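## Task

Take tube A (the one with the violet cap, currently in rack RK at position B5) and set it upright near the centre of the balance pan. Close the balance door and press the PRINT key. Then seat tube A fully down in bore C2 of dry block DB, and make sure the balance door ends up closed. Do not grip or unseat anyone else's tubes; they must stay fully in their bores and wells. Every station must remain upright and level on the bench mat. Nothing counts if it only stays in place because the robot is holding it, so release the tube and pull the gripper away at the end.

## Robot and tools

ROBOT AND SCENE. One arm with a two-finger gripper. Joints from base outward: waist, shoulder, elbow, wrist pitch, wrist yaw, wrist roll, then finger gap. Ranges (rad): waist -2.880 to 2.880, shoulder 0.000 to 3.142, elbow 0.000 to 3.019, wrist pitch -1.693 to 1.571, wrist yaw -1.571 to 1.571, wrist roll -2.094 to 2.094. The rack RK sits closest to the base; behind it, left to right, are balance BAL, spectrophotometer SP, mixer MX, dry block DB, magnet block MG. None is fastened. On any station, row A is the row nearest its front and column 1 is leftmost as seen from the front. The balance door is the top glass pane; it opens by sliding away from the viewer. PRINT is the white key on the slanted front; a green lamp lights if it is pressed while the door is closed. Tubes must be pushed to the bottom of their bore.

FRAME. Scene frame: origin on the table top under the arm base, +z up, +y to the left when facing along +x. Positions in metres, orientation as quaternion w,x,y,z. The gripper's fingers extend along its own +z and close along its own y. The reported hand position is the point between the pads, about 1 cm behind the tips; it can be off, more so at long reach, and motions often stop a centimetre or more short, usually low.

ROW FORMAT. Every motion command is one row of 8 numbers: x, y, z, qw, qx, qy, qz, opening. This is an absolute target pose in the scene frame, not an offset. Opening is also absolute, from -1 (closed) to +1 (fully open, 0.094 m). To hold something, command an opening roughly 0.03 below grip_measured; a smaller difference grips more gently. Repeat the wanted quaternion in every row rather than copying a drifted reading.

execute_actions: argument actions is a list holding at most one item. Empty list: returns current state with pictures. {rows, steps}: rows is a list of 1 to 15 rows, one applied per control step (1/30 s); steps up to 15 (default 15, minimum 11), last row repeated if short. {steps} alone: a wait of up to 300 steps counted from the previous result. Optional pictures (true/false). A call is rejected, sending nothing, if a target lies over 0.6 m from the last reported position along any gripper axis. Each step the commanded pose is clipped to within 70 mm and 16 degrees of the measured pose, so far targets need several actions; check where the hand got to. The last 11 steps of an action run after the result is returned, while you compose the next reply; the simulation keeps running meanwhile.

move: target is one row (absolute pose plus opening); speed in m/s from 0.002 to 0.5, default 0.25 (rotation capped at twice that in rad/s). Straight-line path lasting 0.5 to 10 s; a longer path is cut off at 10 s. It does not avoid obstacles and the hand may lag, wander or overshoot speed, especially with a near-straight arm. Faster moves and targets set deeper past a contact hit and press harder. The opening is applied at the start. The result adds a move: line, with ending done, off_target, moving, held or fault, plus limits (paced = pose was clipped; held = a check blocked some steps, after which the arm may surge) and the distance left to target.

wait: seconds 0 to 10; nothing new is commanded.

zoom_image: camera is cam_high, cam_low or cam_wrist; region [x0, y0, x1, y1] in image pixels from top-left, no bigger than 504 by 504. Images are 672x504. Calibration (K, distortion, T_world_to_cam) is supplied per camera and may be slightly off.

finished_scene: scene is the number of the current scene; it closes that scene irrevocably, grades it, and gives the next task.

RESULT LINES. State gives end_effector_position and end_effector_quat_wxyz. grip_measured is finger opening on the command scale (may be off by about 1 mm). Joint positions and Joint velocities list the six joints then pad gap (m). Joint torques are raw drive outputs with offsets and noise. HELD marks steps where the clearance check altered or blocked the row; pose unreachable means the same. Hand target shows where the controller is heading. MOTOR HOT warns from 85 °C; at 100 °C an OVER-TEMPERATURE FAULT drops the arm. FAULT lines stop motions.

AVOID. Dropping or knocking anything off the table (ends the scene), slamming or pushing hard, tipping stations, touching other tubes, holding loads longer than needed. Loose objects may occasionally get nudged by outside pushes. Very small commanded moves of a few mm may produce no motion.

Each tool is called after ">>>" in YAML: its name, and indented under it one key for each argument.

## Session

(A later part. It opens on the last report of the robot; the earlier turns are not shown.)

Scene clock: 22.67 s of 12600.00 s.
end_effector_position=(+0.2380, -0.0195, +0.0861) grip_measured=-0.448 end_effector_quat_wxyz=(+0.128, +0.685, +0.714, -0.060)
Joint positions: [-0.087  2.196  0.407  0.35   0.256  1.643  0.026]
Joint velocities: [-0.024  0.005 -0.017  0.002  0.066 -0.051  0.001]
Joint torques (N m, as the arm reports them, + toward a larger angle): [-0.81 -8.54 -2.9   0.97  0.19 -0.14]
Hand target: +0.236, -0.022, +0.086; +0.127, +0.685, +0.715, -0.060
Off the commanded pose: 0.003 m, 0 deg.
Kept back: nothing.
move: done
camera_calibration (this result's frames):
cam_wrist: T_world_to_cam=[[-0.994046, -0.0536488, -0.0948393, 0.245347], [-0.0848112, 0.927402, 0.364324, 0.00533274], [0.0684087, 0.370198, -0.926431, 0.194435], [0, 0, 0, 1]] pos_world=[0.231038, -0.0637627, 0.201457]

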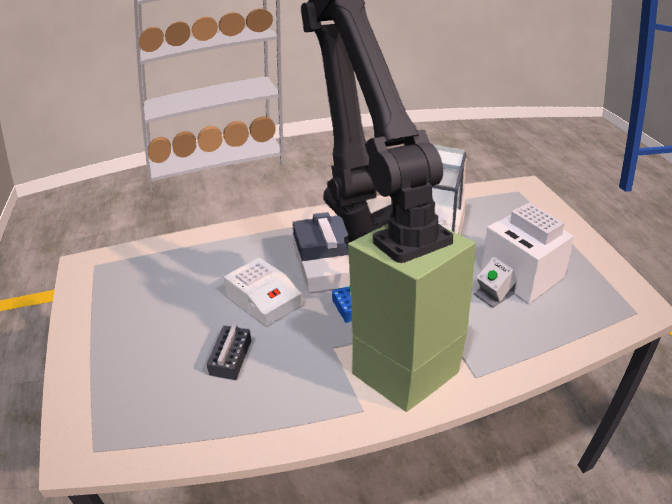

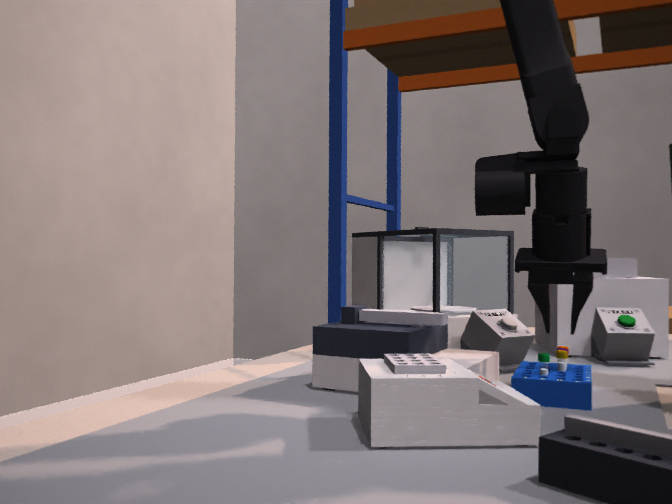

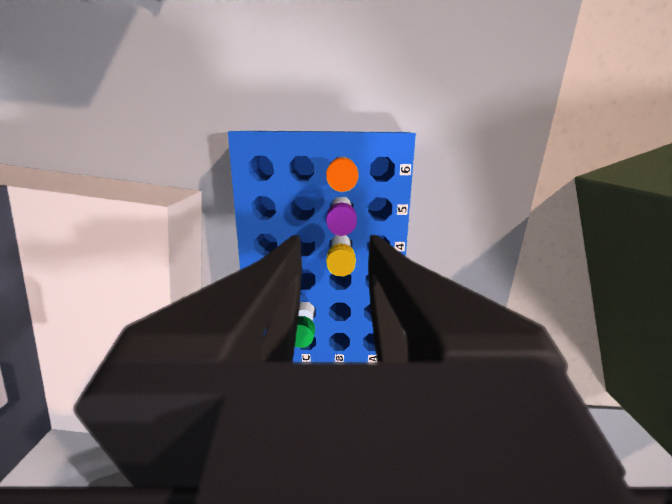

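>>> move:
  target: [0.234,-0.029,0.066,0.126,0.6857,0.7144,-0.060,-0.45]
  speed: 0.04

Scene clock: 23.87 s of 12600.00 s.
end_effector_position=(+0.2315, -0.0270, +0.0684) grip_measured=-0.448 end_effector_quat_wxyz=(+0.125, +0.686, +0.714, -0.062)
Joint positions: [-0.117  2.284  0.421  0.424  0.251  1.614  0.026]
Joint velocities: [-0.005  0.015 -0.007 -0.012  0.066 -0.022 -0.   ]
Joint torques (N m, as the arm reports them, + toward a larger angle): [-0.68 -8.75 -2.6   0.92  0.16 -0.14]
Hand target: +0.234, -0.029, +0.067; +0.126, +0.686, +0.714, -0.060
Off the commanded pose: 0.004 m, 0 deg.
Kept back: nothing.
move: done
camera_calibration (this result's frames):
cam_wrist: T_world_to_cam=[[-0.994781, -0.0513914, -0.0881434, 0.236604], [-0.0803046, 0.927272, 0.365674, 0.017056], [0.0629405, 0.370844, -0.92656, 0.182491], [0, 0, 0, 1]] pos_world=[0.225253, -0.0713319, 0.183707]

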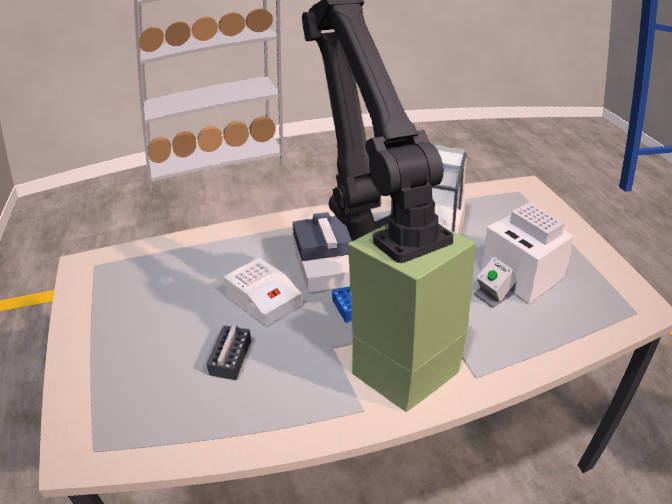

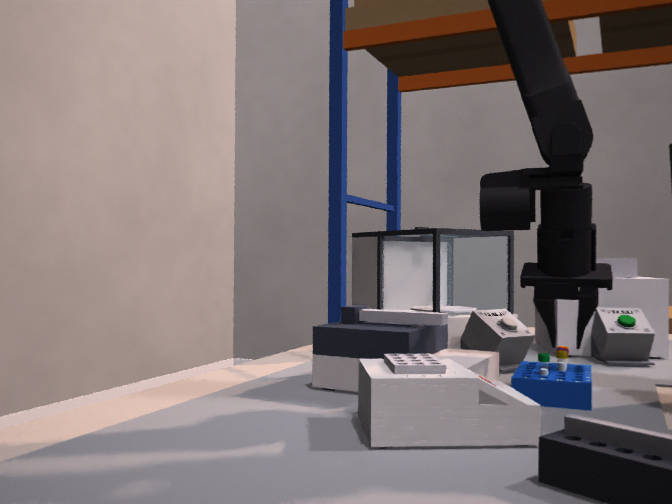

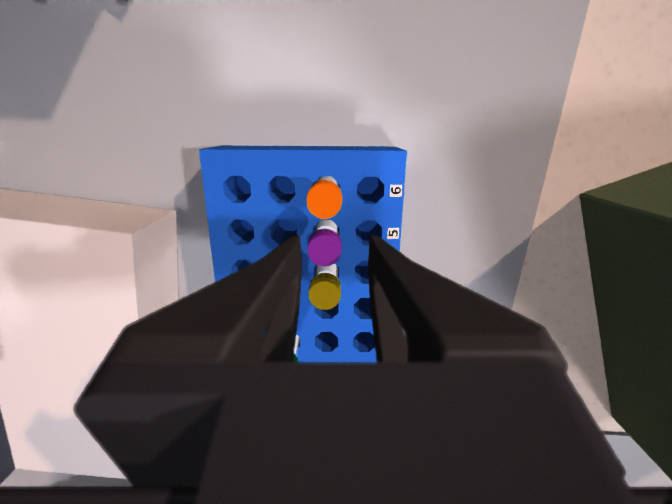

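Need x +4 mm.

>>> execute_actions:
  actions:
    - {"rows":[[0.235,-0.0285,0.066,0.126,0.6857,0.7144,-0.060,-0.45],[0.236,-0.0285,0.066,0.126,0.6857,0.7144,-0.060,-0.45],[0.237,-0.0285,0.065,0.126,0.6857,0.7144,-0.060,-0.45],[0.238,-0.0285,0.064,0.126,0.6857,0.7144,-0.060,-0.45],[0.2385,-0.0285,0.063,0.126,0.6857,0.7144,-0.060,-0.45],[0.2385,-0.0285,0.062,0.126,0.6857,0.7144,-0.060,-0.45],[0.2385,-0.0285,0.061,0.126,0.6857,0.7144,-0.060,-0.45],[0.2385,-0.0285,0.060,0.126,0.6857,0.7144,-0.060,-0.45],[0.2385,-0.0285,0.059,0.126,0.6857,0.7144,-0.060,-0.45],[0.2385,-0.0285,0.058,0.126,0.6857,0.7144,-0.060,-0.45],[0.2385,-0.0285,0.057,0.126,0.6857,0.7144,-0.060,-0.45],[0.2385,-0.0285,0.056,0.126,0.6857,0.7144,-0.060,-0.45]],"steps":15}

>>> wait:
  seconds: 0.2

Scene clock: 24.67 s of 12600.00 s.
end_effector_position=(+0.2339, -0.0268, +0.0678) grip_measured=-0.448 end_effector_quat_wxyz=(+0.126, +0.685, +0.715, -0.061)
Joint positions: [-0.117  2.284  0.425  0.424  0.251  1.613  0.026]
Joint velocities: [ 0.005  0.015  0.076 -0.022 -0.066 -0.037 -0.   ]
Joint torques (N m, as the arm reports them, + toward a larger angle): [-0.78 -8.06 -2.31  0.45  0.18 -0.15]
Steps of this call (steps 1 to 20: nothing new was sent; steps 21 to 24: the first 4 steps of this action). Readings (end_effector_position):
21: (+0.2315, -0.0270, +0.0684)
22: (+0.2320, -0.0269, +0.0683)
24: the state above

Scene clock: 25.23 s of 12600.00 s.
end_effector_position=(+0.2362, -0.0268, +0.0576) grip_measured=-0.448 end_effector_quat_wxyz=(+0.125, +0.685, +0.715, -0.063)
Joint positions: [-0.117  2.321  0.449  0.433  0.251  1.612  0.026]
Joint velocities: [ 0.005 -0.015  0.002 -0.027 -0.051 -0.037  0.   ]
Joint torques (N m, as the arm reports them, + toward a larger angle): [-0.61 -8.43 -2.71  0.95  0.2  -0.15]
Hand target: +0.238, -0.028, +0.056; +0.126, +0.686, +0.714, -0.060
Off the commanded pose: 0.003 m, 0 deg.
Kept back: nothing.
Steps of this call (steps 1 to 11: the last 11 steps of your previous action; steps 12 to 17: nothing new was sent). Readings (end_effector_position):
1: (+0.2357, -0.0266, +0.0673)
2: (+0.2374, -0.0265, +0.0665)
4: (+0.2399, -0.0263, +0.0646)
8: (+0.2396, -0.0264, +0.0604)
17: the state above
camera_calibration (this result's frames):
cam_wrist: T_world_to_cam=[[-0.994785, -0.0535887, -0.0867802, 0.240124], [-0.0818341, 0.927199, 0.365521, 0.0215266], [0.0608747, 0.370716, -0.926749, 0.172685], [0, 0, 0, 1]] pos_world=[0.230122, -0.0711085, 0.173005]

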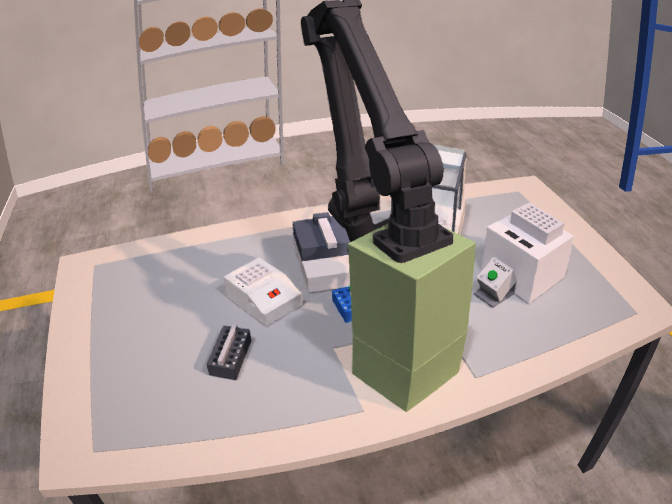

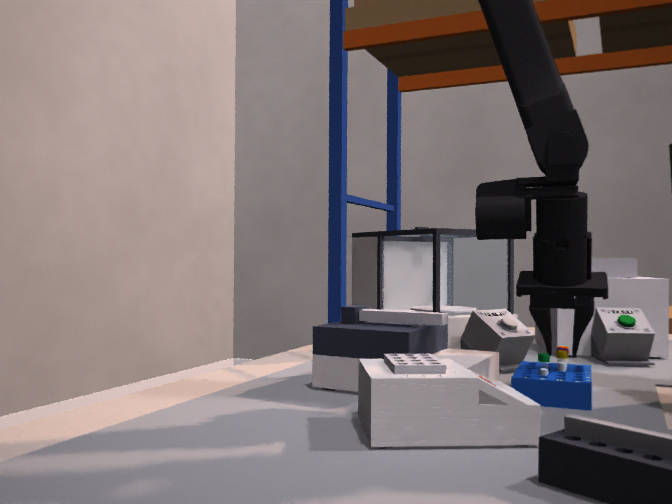

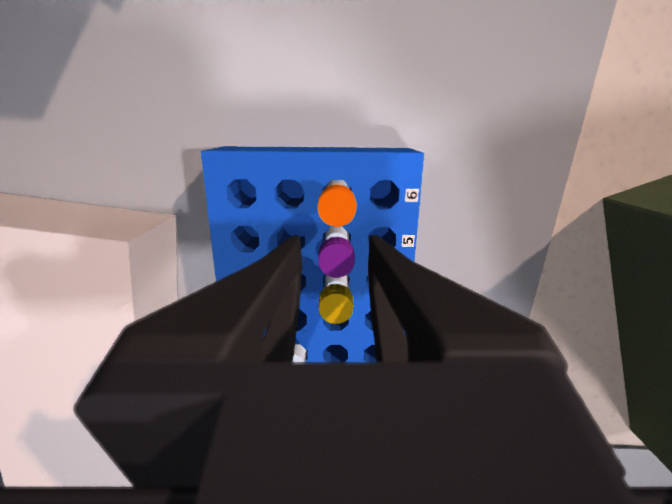

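>>> execute_actions:
  actions:
    - {"rows":[[0.238,-0.028,0.056,0.126,0.6857,0.7144,-0.060,-0.55],[0.238,-0.028,0.056,0.126,0.6857,0.7144,-0.060,-0.65],[0.238,-0.028,0.056,0.126,0.6857,0.7144,-0.060,-0.7],[0.238,-0.028,0.056,0.126,0.6857,0.7144,-0.060,-0.74],[0.238,-0.028,0.056,0.126,0.6857,0.7144,-0.060,-0.775]],"steps":12}

>>> move:
  target: [0.234,-0.027,0.115,0.126,0.6857,0.7144,-0.060,-0.775]
  speed: 0.05

Scene clock: 25.87 s of 12600.00 s.
end_effector_position=(+0.2363, -0.0268, +0.0576) grip_measured=-0.513 end_effector_quat_wxyz=(+0.125, +0.685, +0.715, -0.062)
Joint positions: [-0.117  2.321  0.449  0.433  0.251  1.612  0.023]
Joint velocities: [-0.005 -0.015 -0.012 -0.012  0.007 -0.037 -0.07 ]
Joint torques (N m, as the arm reports them, + toward a larger angle): [-0.32 -8.78 -2.81  0.87  0.21 -0.11]
Steps of this call (steps 1 to 18: nothing new was sent; step 19: the first step of this action). Readings (end_effector_position):
19: the state above

Scene clock: 27.70 s of 12600.00 s.
end_effector_position=(+0.2404, -0.0253, +0.1113) grip_measured=-0.760 end_effector_quat_wxyz=(+0.130, +0.686, +0.714, -0.057)
Joint positions: [-0.117  2.08   0.372  0.284  0.251  1.612  0.011]
Joint velocities: [-0.005 -0.005 -0.002 -0.002  0.081  0.051 -0.   ]
Joint torques (N m, as the arm reports them, + toward a larger angle): [-0.64 -8.81 -2.67  0.19  0.22 -0.07]
Hand target: +0.234, -0.027, +0.114; +0.126, +0.686, +0.714, -0.060
Off your previous action's commanded pose: 0.003 m, 0 deg at its last step (step 11 of this call).
Off the commanded pose: 0.008 m, 1 deg.
Kept back: nothing.
move: done
camera_calibration (this result's frames):
cam_wrist: T_world_to_cam=[[-0.993256, -0.0537768, -0.102715, 0.250516], [-0.0879701, 0.926633, 0.36553, 0.00232864], [0.0755221, 0.372101, -0.925115, 0.21793], [0, 0, 0, 1]] pos_world=[0.232572, -0.0697779, 0.226491]

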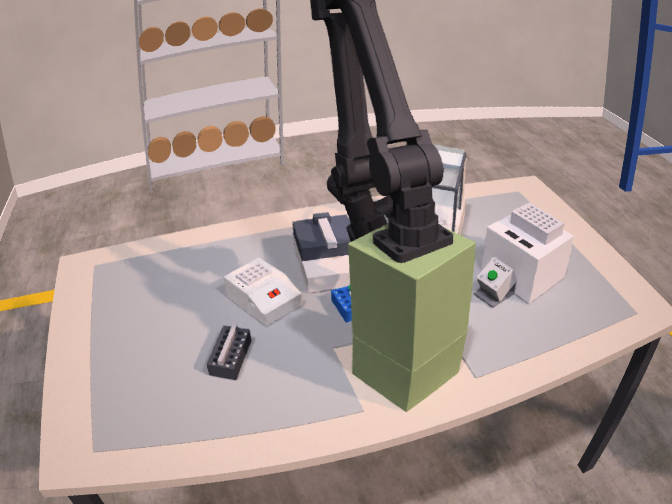

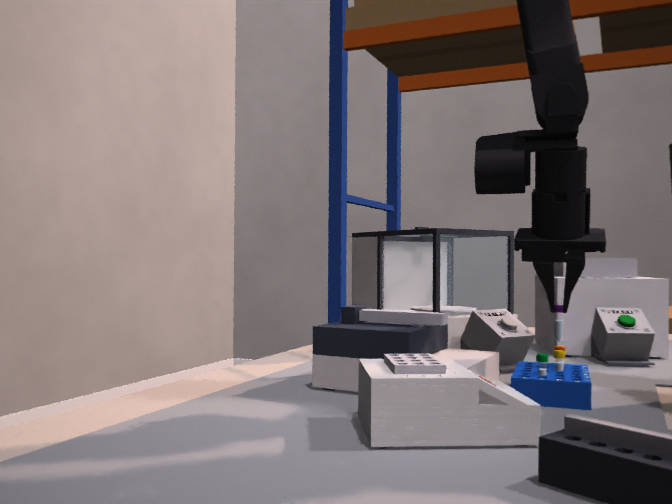

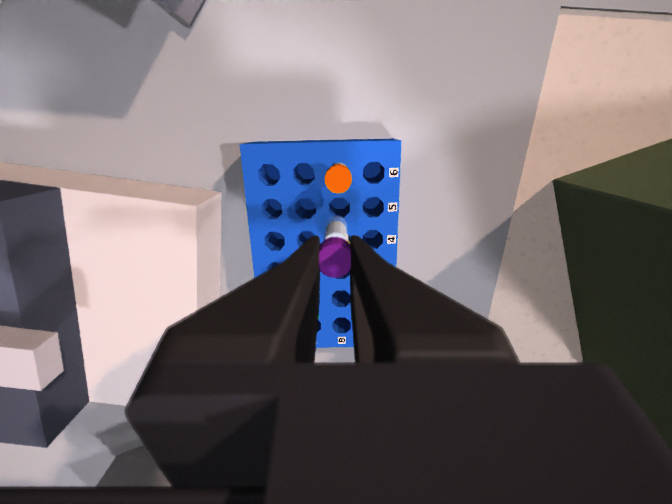

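>>> move:
  target: [0.29,-0.13,0.32,0.166,0.289,0.941,-0.052,-0.775]
  speed: 0.3

>>> move:
  target: [0.47,-0.271,0.32,0.18,0.289,0.939,-0.056,-0.775]

>>> move:
  target: [0.441,-0.252,0.19,0.166,0.289,0.941,-0.052,-0.775]
  speed: 0.12

Scene clock: 30.53 s of 12600.00 s.
end_effector_position=(+0.2781, -0.1185, +0.3012) grip_measured=-0.760 end_effector_quat_wxyz=(+0.153, +0.291, +0.943, -0.047)
Joint positions: [-0.596  1.217  0.402 -0.397  0.021  0.216  0.011]
Joint velocities: [-0.005  0.005  0.007  0.012 -0.037 -0.066 -0.   ]
Joint torques (N m, as the arm reports them, + toward a larger angle): [-1.13 -4.88 10.34  0.77 -0.04 -0.16]
Hand target: +0.294, -0.127, +0.314; +0.169, +0.289, +0.941, -0.048
Off the commanded pose: 0.025 m, 2 deg.
Kept back: nothing.
move: off_target
camera_calibration (this result's frames):
cam_wrist: T_world_to_cam=[[-0.563229, -0.826277, -0.00630263, 0.0622918], [-0.784754, 0.532505, 0.317175, 0.184249], [-0.258719, 0.183588, -0.948346, 0.503105], [0, 0, 0, 1]] pos_world=[0.309837, -0.139007, 0.419071]

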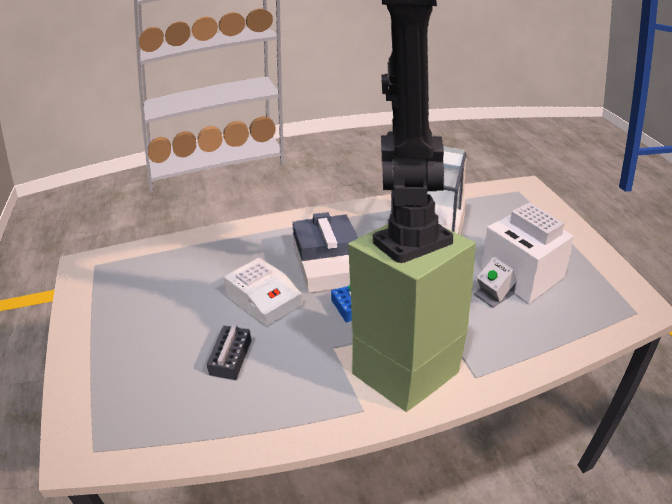

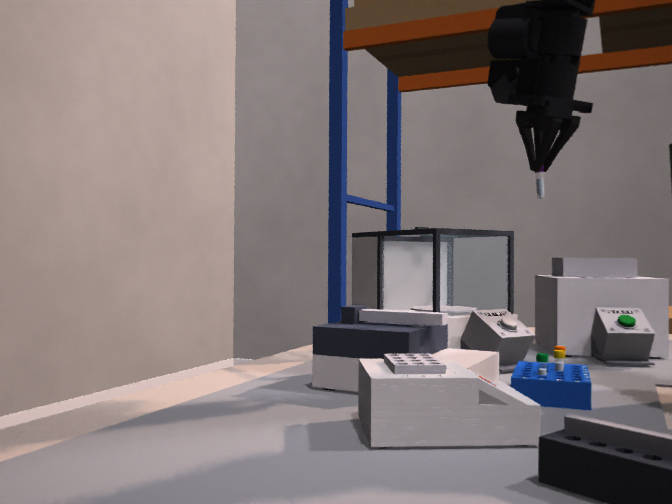

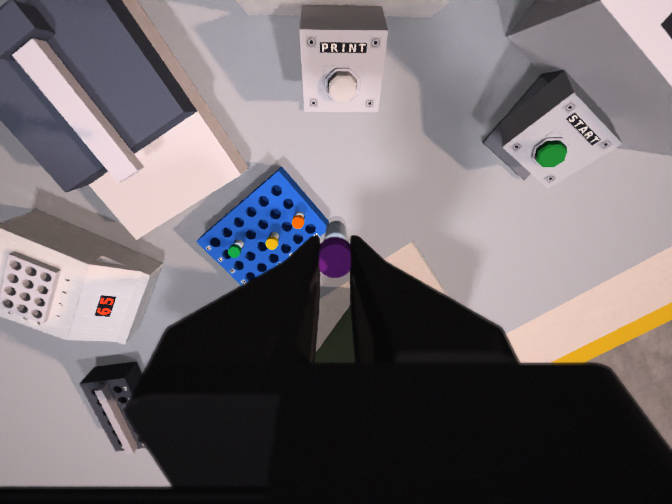

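Scene clock: 32.00 s of 12600.00 s.
end_effector_position=(+0.4571, -0.2625, +0.3064) grip_measured=-0.760 end_effector_quat_wxyz=(+0.170, +0.291, +0.940, -0.053)
Joint positions: [-0.736  1.726  0.998 -0.448 -0.023  0.087  0.011]
Joint velocities: [-0.005 -0.005 -0.007  0.002  0.007  0.007  0.   ]
Joint torques (N m, as the arm reports them, + toward a larger angle): [ -1.02 -13.31  11.05   0.83  -0.05  -0.1 ]
Hand target: +0.469, -0.273, +0.316; +0.181, +0.289, +0.938, -0.055
Off the commanded pose: 0.021 m, 1 deg.
Kept back: nothing.
move: off_target
camera_calibration (this result's frames):
cam_wrist: T_world_to_cam=[[-0.56453, -0.825398, -0.0050002, 0.0445408], [-0.792632, 0.54041, 0.282296, 0.416117], [-0.230305, 0.163328, -0.959314, 0.565786], [0, 0, 0, 1]] pos_world=[0.485275, -0.280518, 0.425521]

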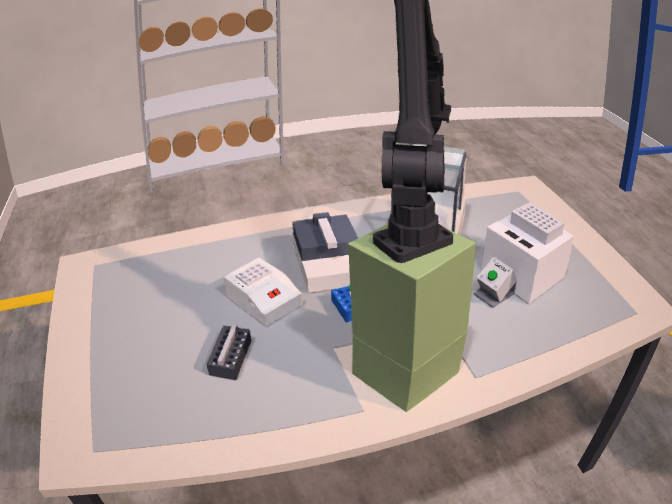

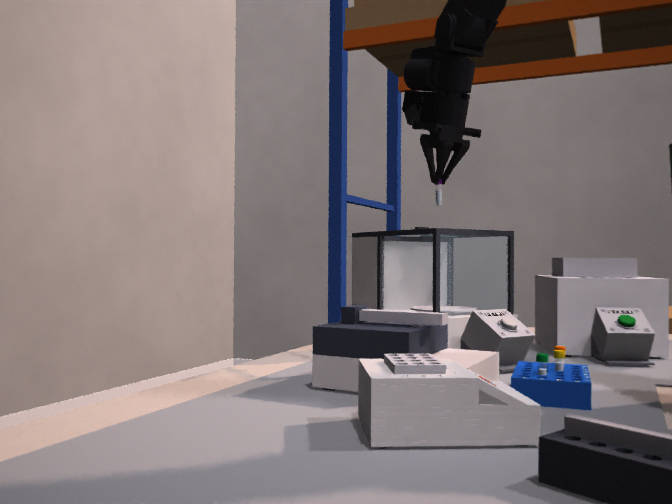

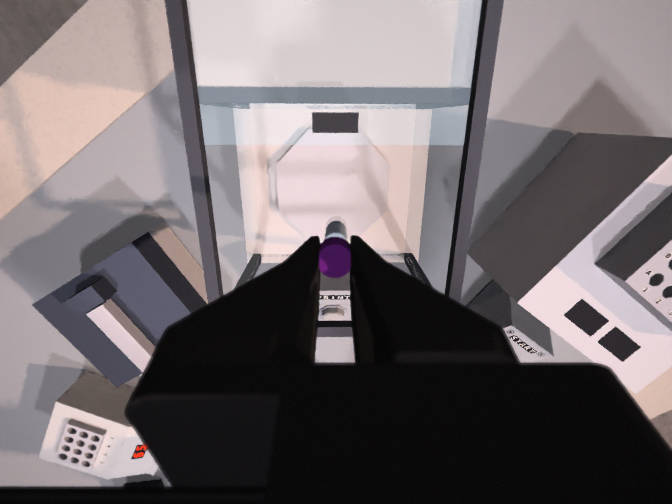

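Scene clock: 33.37 s of 12600.00 s.
end_effector_position=(+0.4332, -0.2525, +0.1906) grip_measured=-0.760 end_effector_quat_wxyz=(+0.159, +0.290, +0.942, -0.050)
Joint positions: [-0.731  1.953  0.904 -0.149 -0.021  0.087  0.011]
Joint velocities: [-0.024 -0.005  0.007 -0.017  0.022 -0.022 -0.   ]
Joint torques (N m, as the arm reports them, + toward a larger angle): [  0.69 -14.33   5.39   1.71   0.18   0.08]
Hand target: +0.439, -0.250, +0.192; +0.166, +0.289, +0.941, -0.052
Off the commanded pose: 0.008 m, 1 deg.
Kept back: nothing.
move: done
camera_calibration (this result's frames):
cam_wrist: T_world_to_cam=[[-0.561556, -0.827435, -0.0022663, 0.0363819], [-0.788784, 0.534493, 0.303539, 0.41725], [-0.249948, 0.172242, -0.952816, 0.457131], [0, 0, 0, 1]] pos_world=[0.46381, -0.271651, 0.308992]

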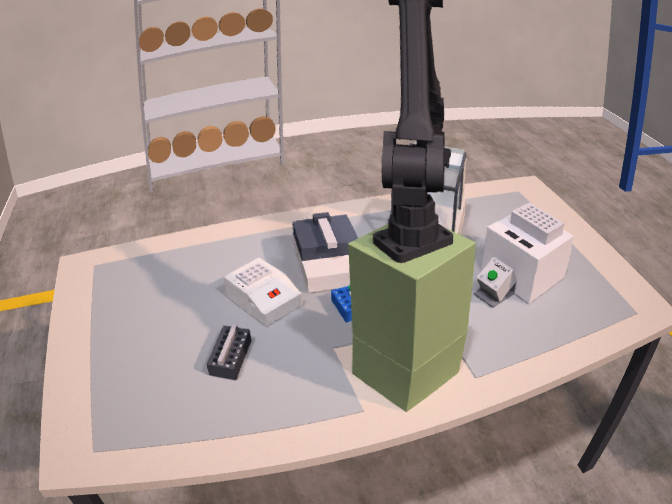

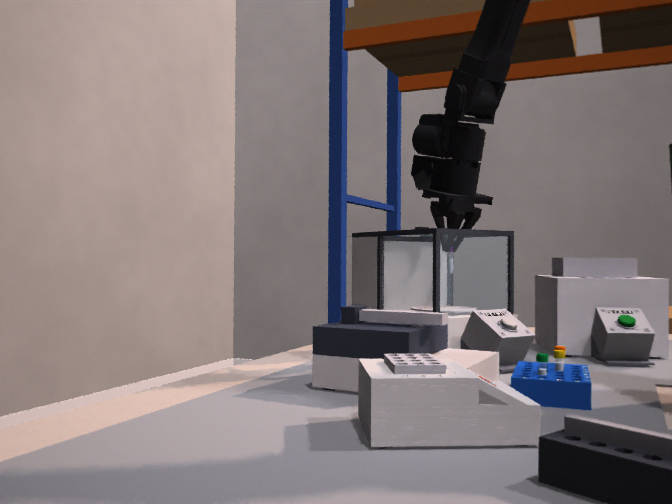

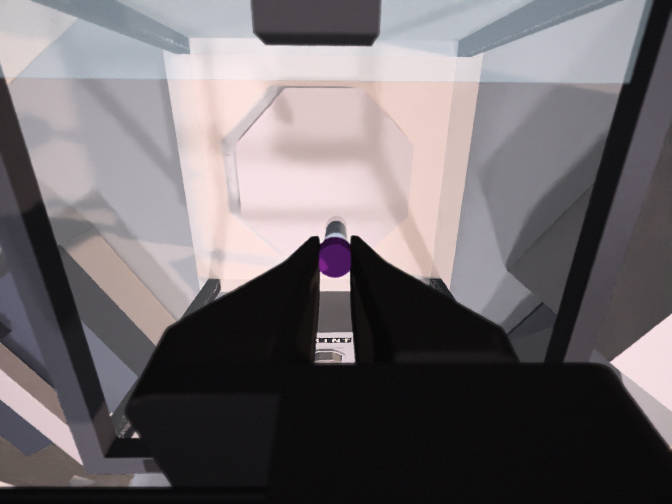

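>>> move:
  target: [0.462,-0.257,0.155,0.183,0.292,0.938,-0.039,-0.775]
  speed: 0.06

Scene clock: 37.23 s of 12600.00 s.
end_effector_position=(+0.4425, -0.2534, +0.1516) grip_measured=-0.760 end_effector_quat_wxyz=(+0.166, +0.294, +0.941, -0.040)
Joint positions: [-0.726  2.065  0.935 -0.058 -0.042  0.105  0.011]
Joint velocities: [-0.005 -0.005 -0.007 -0.017 -0.007 -0.095  0.   ]
Joint torques (N m, as the arm reports them, + toward a larger angle): [  0.24 -13.48   7.32   1.62  -0.08   0.08]
Hand target: +0.461, -0.257, +0.155; +0.183, +0.292, +0.938, -0.039
Off the commanded pose: 0.020 m, 2 deg.
Kept back: nothing.
move: off_target
camera_calibration (this result's frames):
cam_wrist: T_world_to_cam=[[-0.564784, -0.824756, -0.0282196, 0.0468389], [-0.792669, 0.532664, 0.296557, 0.439155], [-0.229555, 0.189859, -0.954598, 0.41815], [0, 0, 0, 1]] pos_world=[0.470547, -0.274681, 0.270253]

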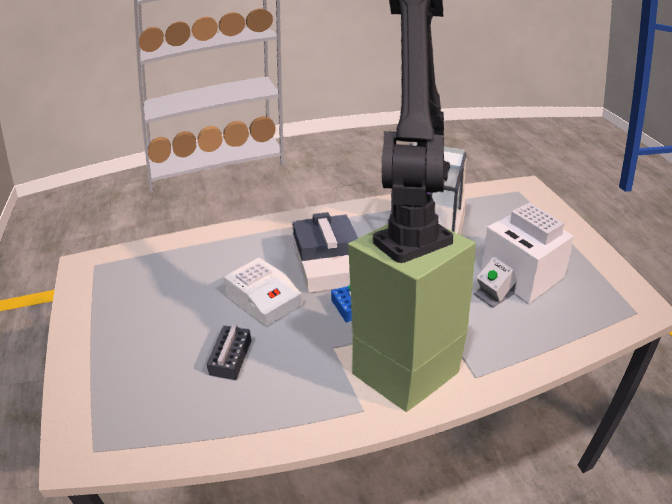

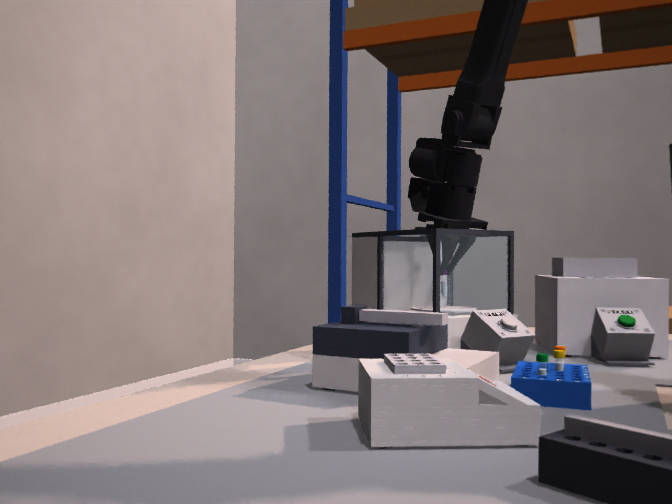

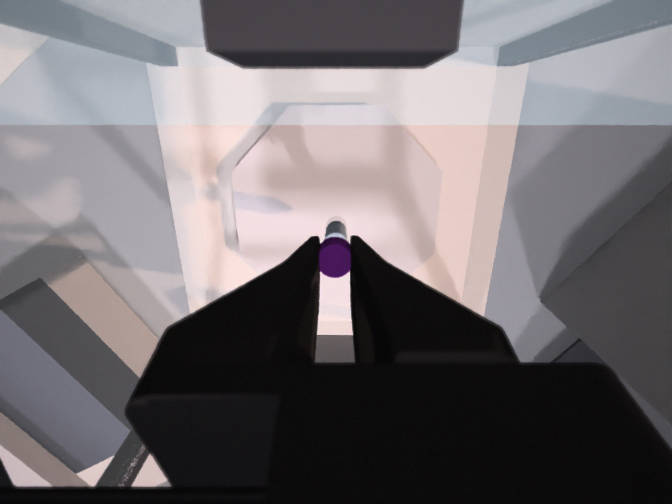

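>>> execute_actions:
  actions:
    - {"rows":[[0.461,-0.2565,0.1535,0.183,0.292,0.938,-0.039,-0.775],[0.461,-0.256,0.152,0.183,0.292,0.938,-0.039,-0.775],[0.461,-0.2555,0.1505,0.183,0.292,0.938,-0.039,-0.775],[0.4605,-0.255,0.149,0.183,0.292,0.938,-0.039,-0.775],[0.4605,-0.2545,0.1475,0.183,0.292,0.938,-0.039,-0.775],[0.460,-0.254,0.146,0.183,0.292,0.938,-0.039,-0.775],[0.460,-0.2535,0.1445,0.183,0.292,0.938,-0.039,-0.775],[0.460,-0.2535,0.143,0.183,0.292,0.938,-0.039,-0.775],[0.460,-0.2535,0.1415,0.183,0.292,0.938,-0.039,-0.775],[0.460,-0.2535,0.140,0.183,0.292,0.938,-0.039,-0.775],[0.460,-0.2535,0.139,0.183,0.292,0.938,-0.039,-0.775],[0.460,-0.2535,0.138,0.183,0.292,0.938,-0.039,-0.775],[0.460,-0.2535,0.137,0.183,0.292,0.938,-0.039,-0.775]],"steps":15}

>>> wait:
  seconds: 0.2

>>> zoom_image:
  camera: "cam_low"
  region: [380,200,520,330]

Scene clock: 38.07 s of 12600.00 s.
end_effector_position=(+0.4436, -0.2536, +0.1509) grip_measured=-0.760 end_effector_quat_wxyz=(+0.169, +0.294, +0.940, -0.040)
Joint positions: [-0.725  2.068  0.935 -0.05  -0.042  0.107  0.011]
Joint velocities: [-0.005  0.054 -0.002  0.125  0.037  0.125  0.   ]
Joint torques (N m, as the arm reports them, + toward a larger angle): [  0.67 -13.33   6.99   1.52  -0.04   0.09]
Steps of this call (steps 1 to 21: nothing new was sent; steps 22 to 25: the first 4 steps of this action). Readings (end_effector_position):
22: (+0.4426, -0.2535, +0.1517)
23: (+0.4428, -0.2536, +0.1516)
25: the state above

Scene clock: 38.63 s of 12600.00 s.
end_effector_position=(+0.4416, -0.2496, +0.1337) grip_measured=-0.760 end_effector_quat_wxyz=(+0.166, +0.294, +0.941, -0.038)
Joint positions: [-0.719  2.11   0.936 -0.015 -0.042  0.112  0.011]
Joint velocities: [ 0.015 -0.005 -0.002 -0.022 -0.066 -0.066 -0.001]
Joint torques (N m, as the arm reports them, + toward a larger angle): [  0.82 -14.22   6.86   1.74   0.01   0.07]
Hand target: +0.459, -0.253, +0.137; +0.183, +0.292, +0.938, -0.039
Off the commanded pose: 0.019 m, 2 deg.
Kept back: nothing.
Steps of this call (steps 1 to 11: the last 11 steps of your previous action; steps 12 to 17: nothing new was sent). Readings (end_effector_position):
1: (+0.4439, -0.2536, +0.1501)
2: (+0.4441, -0.2533, +0.1489)
4: (+0.4442, -0.2524, +0.1460)
8: (+0.4426, -0.2502, +0.1385)
17: the state above
camera_calibration (this result's frames):
cam_wrist: T_world_to_cam=[[-0.564417, -0.824912, -0.0308965, 0.0490625], [-0.793197, 0.53159, 0.297069, 0.441675], [-0.228631, 0.192177, -0.954356, 0.400272], [0, 0, 0, 1]] pos_world=[0.469542, -0.271241, 0.25231]

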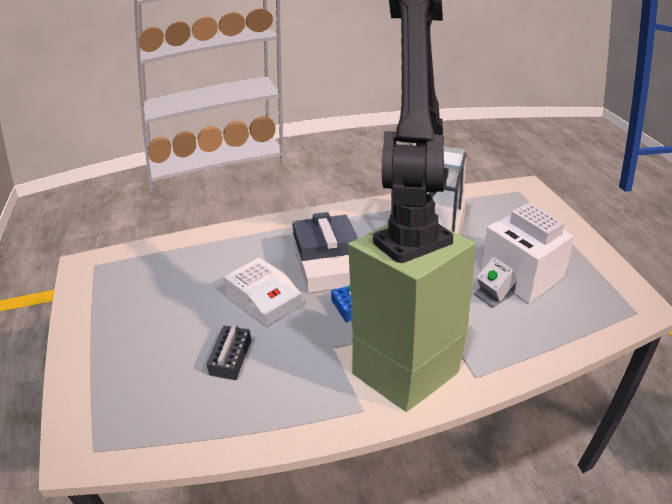

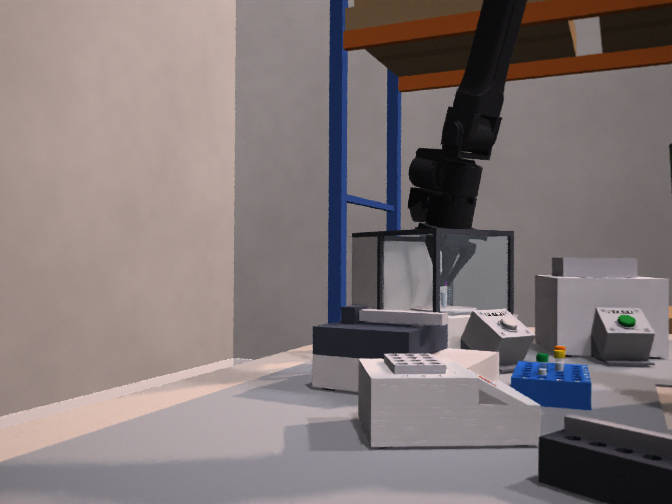

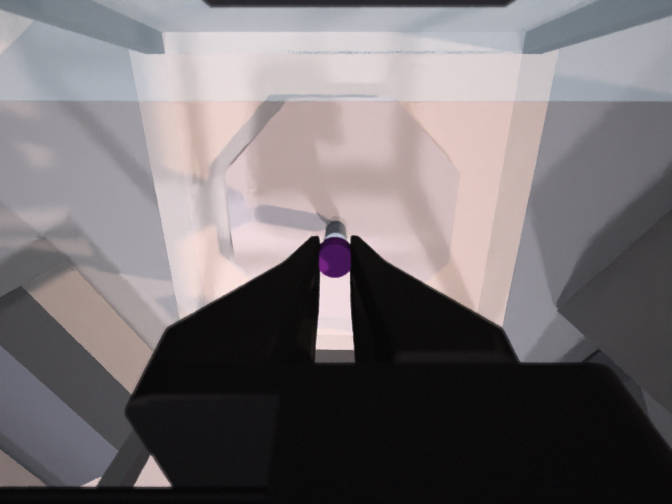

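Region (380, 200, 520, 330) of cam_low's 672x504 image, scaled by 3.600, with more detail than that image has; it fills the top 468 rows of this view, and the rest is white.

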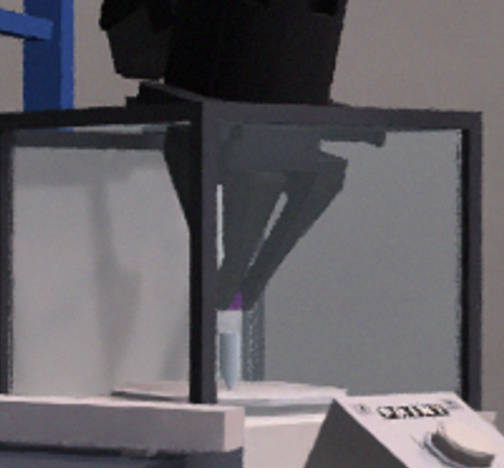

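Nearly touching. A few mm more.

>>> execute_actions:
  actions:
    - {"rows":[[0.460,-0.2535,0.1365,0.183,0.292,0.938,-0.039,-0.775],[0.460,-0.2535,0.136,0.183,0.292,0.938,-0.039,-0.775],[0.460,-0.2535,0.1355,0.183,0.292,0.938,-0.039,-0.775],[0.460,-0.2535,0.135,0.183,0.292,0.938,-0.039,-0.775],[0.460,-0.2535,0.1345,0.183,0.292,0.938,-0.039,-0.775],[0.460,-0.2535,0.134,0.183,0.292,0.938,-0.039,-0.775],[0.460,-0.2535,0.1335,0.183,0.292,0.938,-0.039,-0.775],[0.460,-0.2535,0.133,0.183,0.292,0.938,-0.039,-0.775],[0.460,-0.2535,0.1325,0.183,0.292,0.938,-0.039,-0.775],[0.460,-0.2535,0.132,0.183,0.292,0.938,-0.039,-0.775],[0.460,-0.2535,0.1315,0.183,0.292,0.938,-0.039,-0.775],[0.460,-0.2535,0.131,0.183,0.292,0.938,-0.039,-0.775]],"steps":15}

>>> execute_actions:
  actions:
    - {"steps":17}
  pictures: true

Scene clock: 39.50 s of 12600.00 s.
end_effector_position=(+0.4419, -0.2498, +0.1338) grip_measured=-0.760 end_effector_quat_wxyz=(+0.167, +0.294, +0.940, -0.038)
Joint positions: [-0.719  2.11   0.936 -0.013 -0.042  0.112  0.011]
Joint velocities: [ 0.005 -0.015  0.002  0.042  0.007 -0.051 -0.   ]
Joint torques (N m, as the arm reports them, + toward a larger angle): [  0.65 -13.66   6.94   1.61   0.03   0.07]
Steps of this call (steps 1 to 22: nothing new was sent; steps 23 to 26: the first 4 steps of this action). Readings (end_effector_position):
23: (+0.4416, -0.2496, +0.1337)
24: (+0.4417, -0.2497, +0.1338)
26: the state above

Scene clock: 40.07 s of 12600.00 s.
end_effector_position=(+0.4431, -0.2505, +0.1335) grip_measured=-0.760 end_effector_quat_wxyz=(+0.170, +0.293, +0.940, -0.039)
Joint positions: [-0.719  2.113  0.936 -0.004 -0.042  0.112  0.011]
Joint velocities: [-0.015 -0.015 -0.007  0.022  0.007  0.007  0.001]
Joint torques (N m, as the arm reports them, + toward a larger angle): [  0.57 -13.21   7.02   1.7    0.03   0.09]
Hand target: +0.459, -0.254, +0.131; +0.183, +0.292, +0.938, -0.039
Off the commanded pose: 0.017 m, 1 deg.
Kept back: nothing.
Steps of this call (steps 1 to 11: the last 11 steps of your previous action; steps 12 to 17: nothing new was sent). Readings (end_effector_position):
1: (+0.4420, -0.2499, +0.1338)
2: (+0.4421, -0.2500, +0.1337)
4: (+0.4424, -0.2501, +0.1336)
8: (+0.4428, -0.2503, +0.1334)
17: the state above
camera_calibration (this result's frames):
cam_wrist: T_world_to_cam=[[-0.564125, -0.825077, -0.0317807, 0.0491516], [-0.795399, 0.532698, 0.289089, 0.445733], [-0.221591, 0.188361, -0.956775, 0.396836], [0, 0, 0, 1]] pos_world=[0.470198, -0.271635, 0.252388]

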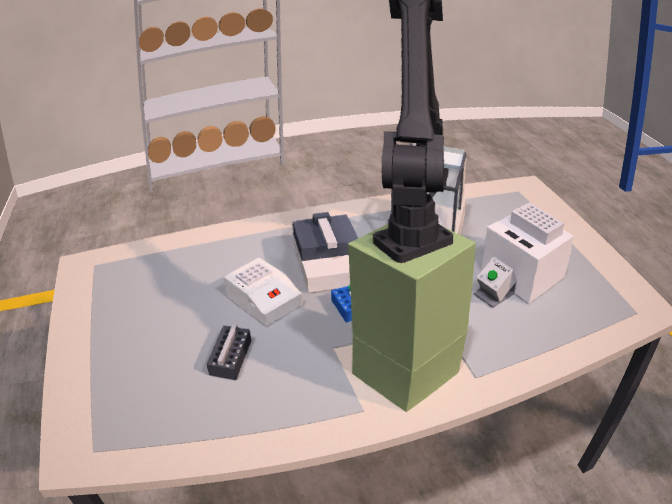

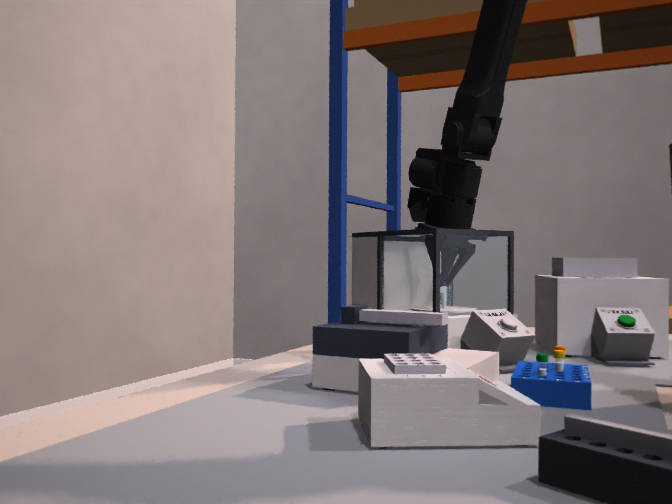

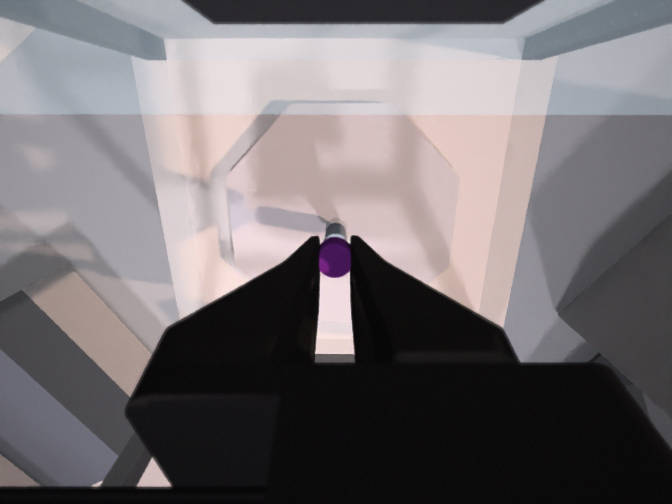

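>>> execute_actions:
  actions:
    - {"rows":[[0.459,-0.2535,0.132,0.183,0.292,0.938,-0.039,-0.76],[0.459,-0.2535,0.132,0.183,0.292,0.938,-0.039,-0.75],[0.459,-0.2535,0.132,0.183,0.292,0.938,-0.039,-0.74],[0.459,-0.2535,0.132,0.183,0.292,0.938,-0.039,-0.73],[0.459,-0.2535,0.132,0.183,0.292,0.938,-0.039,-0.72],[0.459,-0.2535,0.132,0.183,0.292,0.938,-0.039,-0.7],[0.459,-0.2535,0.132,0.183,0.292,0.938,-0.039,-0.65],[0.459,-0.2535,0.132,0.183,0.292,0.938,-0.039,-0.6],[0.459,-0.2535,0.132,0.183,0.292,0.938,-0.039,-0.5]],"steps":13}

>>> move:
  target: [0.445,-0.252,0.27,0.17,0.293,0.94,-0.039,-0.5]
  speed: 0.12

>>> move:
  target: [0.518,-0.304,0.27,0.18,0.289,0.939,-0.056,-0.1]
  speed: 0.15

Scene clock: 40.73 s of 12600.00 s.
end_effector_position=(+0.4431, -0.2505, +0.1335) grip_measured=-0.746 end_effector_quat_wxyz=(+0.170, +0.293, +0.940, -0.039)
Joint positions: [-0.719  2.113  0.936 -0.004 -0.042  0.112  0.012]
Joint velocities: [ 0.015 -0.005 -0.002 -0.007 -0.037 -0.037  0.005]
Joint torques (N m, as the arm reports them, + toward a larger angle): [  0.46 -13.37   6.82   1.74  -0.01   0.08]
Steps of this call (steps 1 to 18: nothing new was sent; steps 19 to 20: the first 2 steps of this action). Readings (end_effector_position):
19: (+0.4431, -0.2505, +0.1335)
20: the state above

Scene clock: 42.80 s of 12600.00 s.
end_effector_position=(+0.4419, -0.2452, +0.2593) grip_measured=-0.502 end_effector_quat_wxyz=(+0.161, +0.294, +0.941, -0.037)
Joint positions: [-0.725  1.79   0.924 -0.334 -0.045  0.106  0.023]
Joint velocities: [-0.015 -0.015  0.002  0.007 -0.007 -0.037  0.   ]
Joint torques (N m, as the arm reports them, + toward a larger angle): [ -1.64 -13.76   8.22   0.86  -0.07  -0.12]
Hand target: +0.447, -0.253, +0.268; +0.170, +0.293, +0.940, -0.039
Off your previous action's commanded pose: 0.018 m, 2 deg at its last step (step 11 of this call).
Off the commanded pose: 0.013 m, 1 deg.
Kept back: nothing.
move: off_target
camera_calibration (this result's frames):
cam_wrist: T_world_to_cam=[[-0.564267, -0.825024, -0.0306179, 0.0566763], [-0.790809, 0.529471, 0.307053, 0.398095], [-0.237115, 0.197473, -0.9512, 0.523602], [0, 0, 0, 1]] pos_world=[0.470952, -0.267418, 0.377549]

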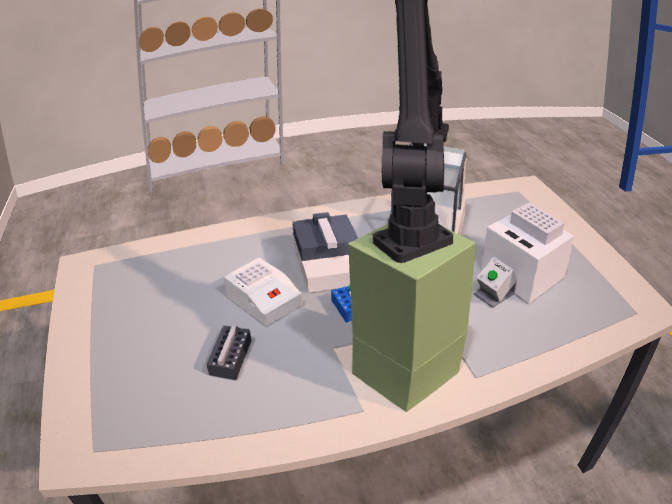

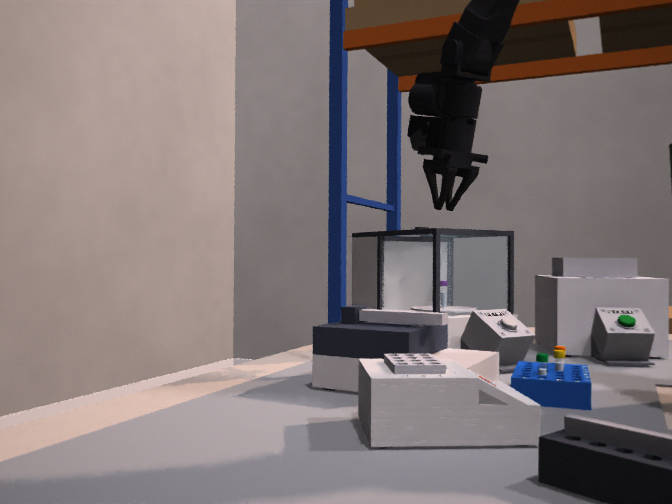

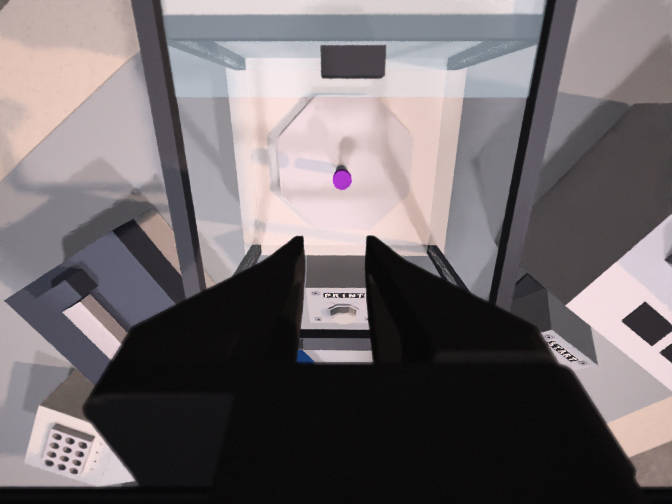

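Scene clock: 43.80 s of 12600.00 s.
end_effector_position=(+0.5064, -0.2922, +0.2608) grip_measured=-0.102 end_effector_quat_wxyz=(+0.171, +0.290, +0.940, -0.051)
Joint positions: [-0.735  1.925  1.157 -0.407 -0.028  0.086  0.042]
Joint velocities: [-0.015 -0.005 -0.002 -0.017  0.022  0.007  0.   ]
Joint torques (N m, as the arm reports them, + toward a larger angle): [ -1.44 -14.89  10.85   0.81   0.18  -0.15]
Hand target: +0.517, -0.305, +0.268; +0.180, +0.289, +0.939, -0.056
Off the commanded pose: 0.019 m, 1 deg.
Kept back: nothing.
move: off_target
camera_calibration (this result's frames):
cam_wrist: T_world_to_cam=[[-0.561624, -0.827343, -0.00909812, 0.046606], [-0.795238, 0.536729, 0.281992, 0.48444], [-0.22842, 0.165608, -0.959374, 0.538014], [0, 0, 0, 1]] pos_world=[0.534313, -0.310554, 0.379972]

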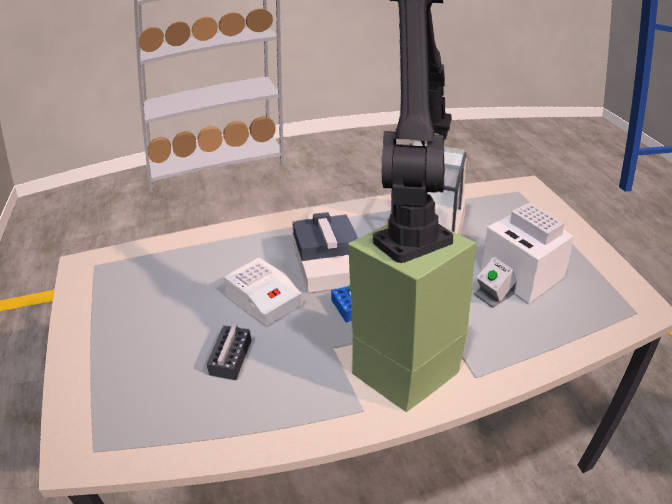

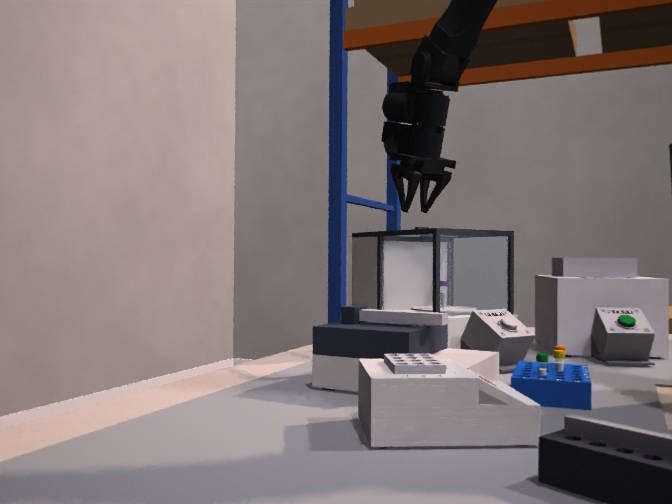

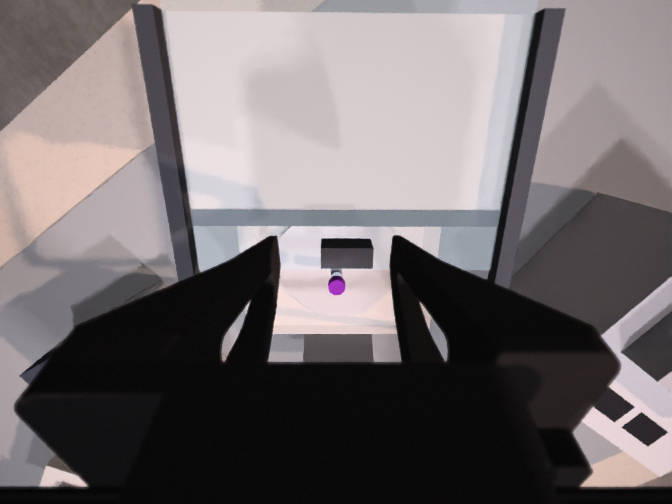

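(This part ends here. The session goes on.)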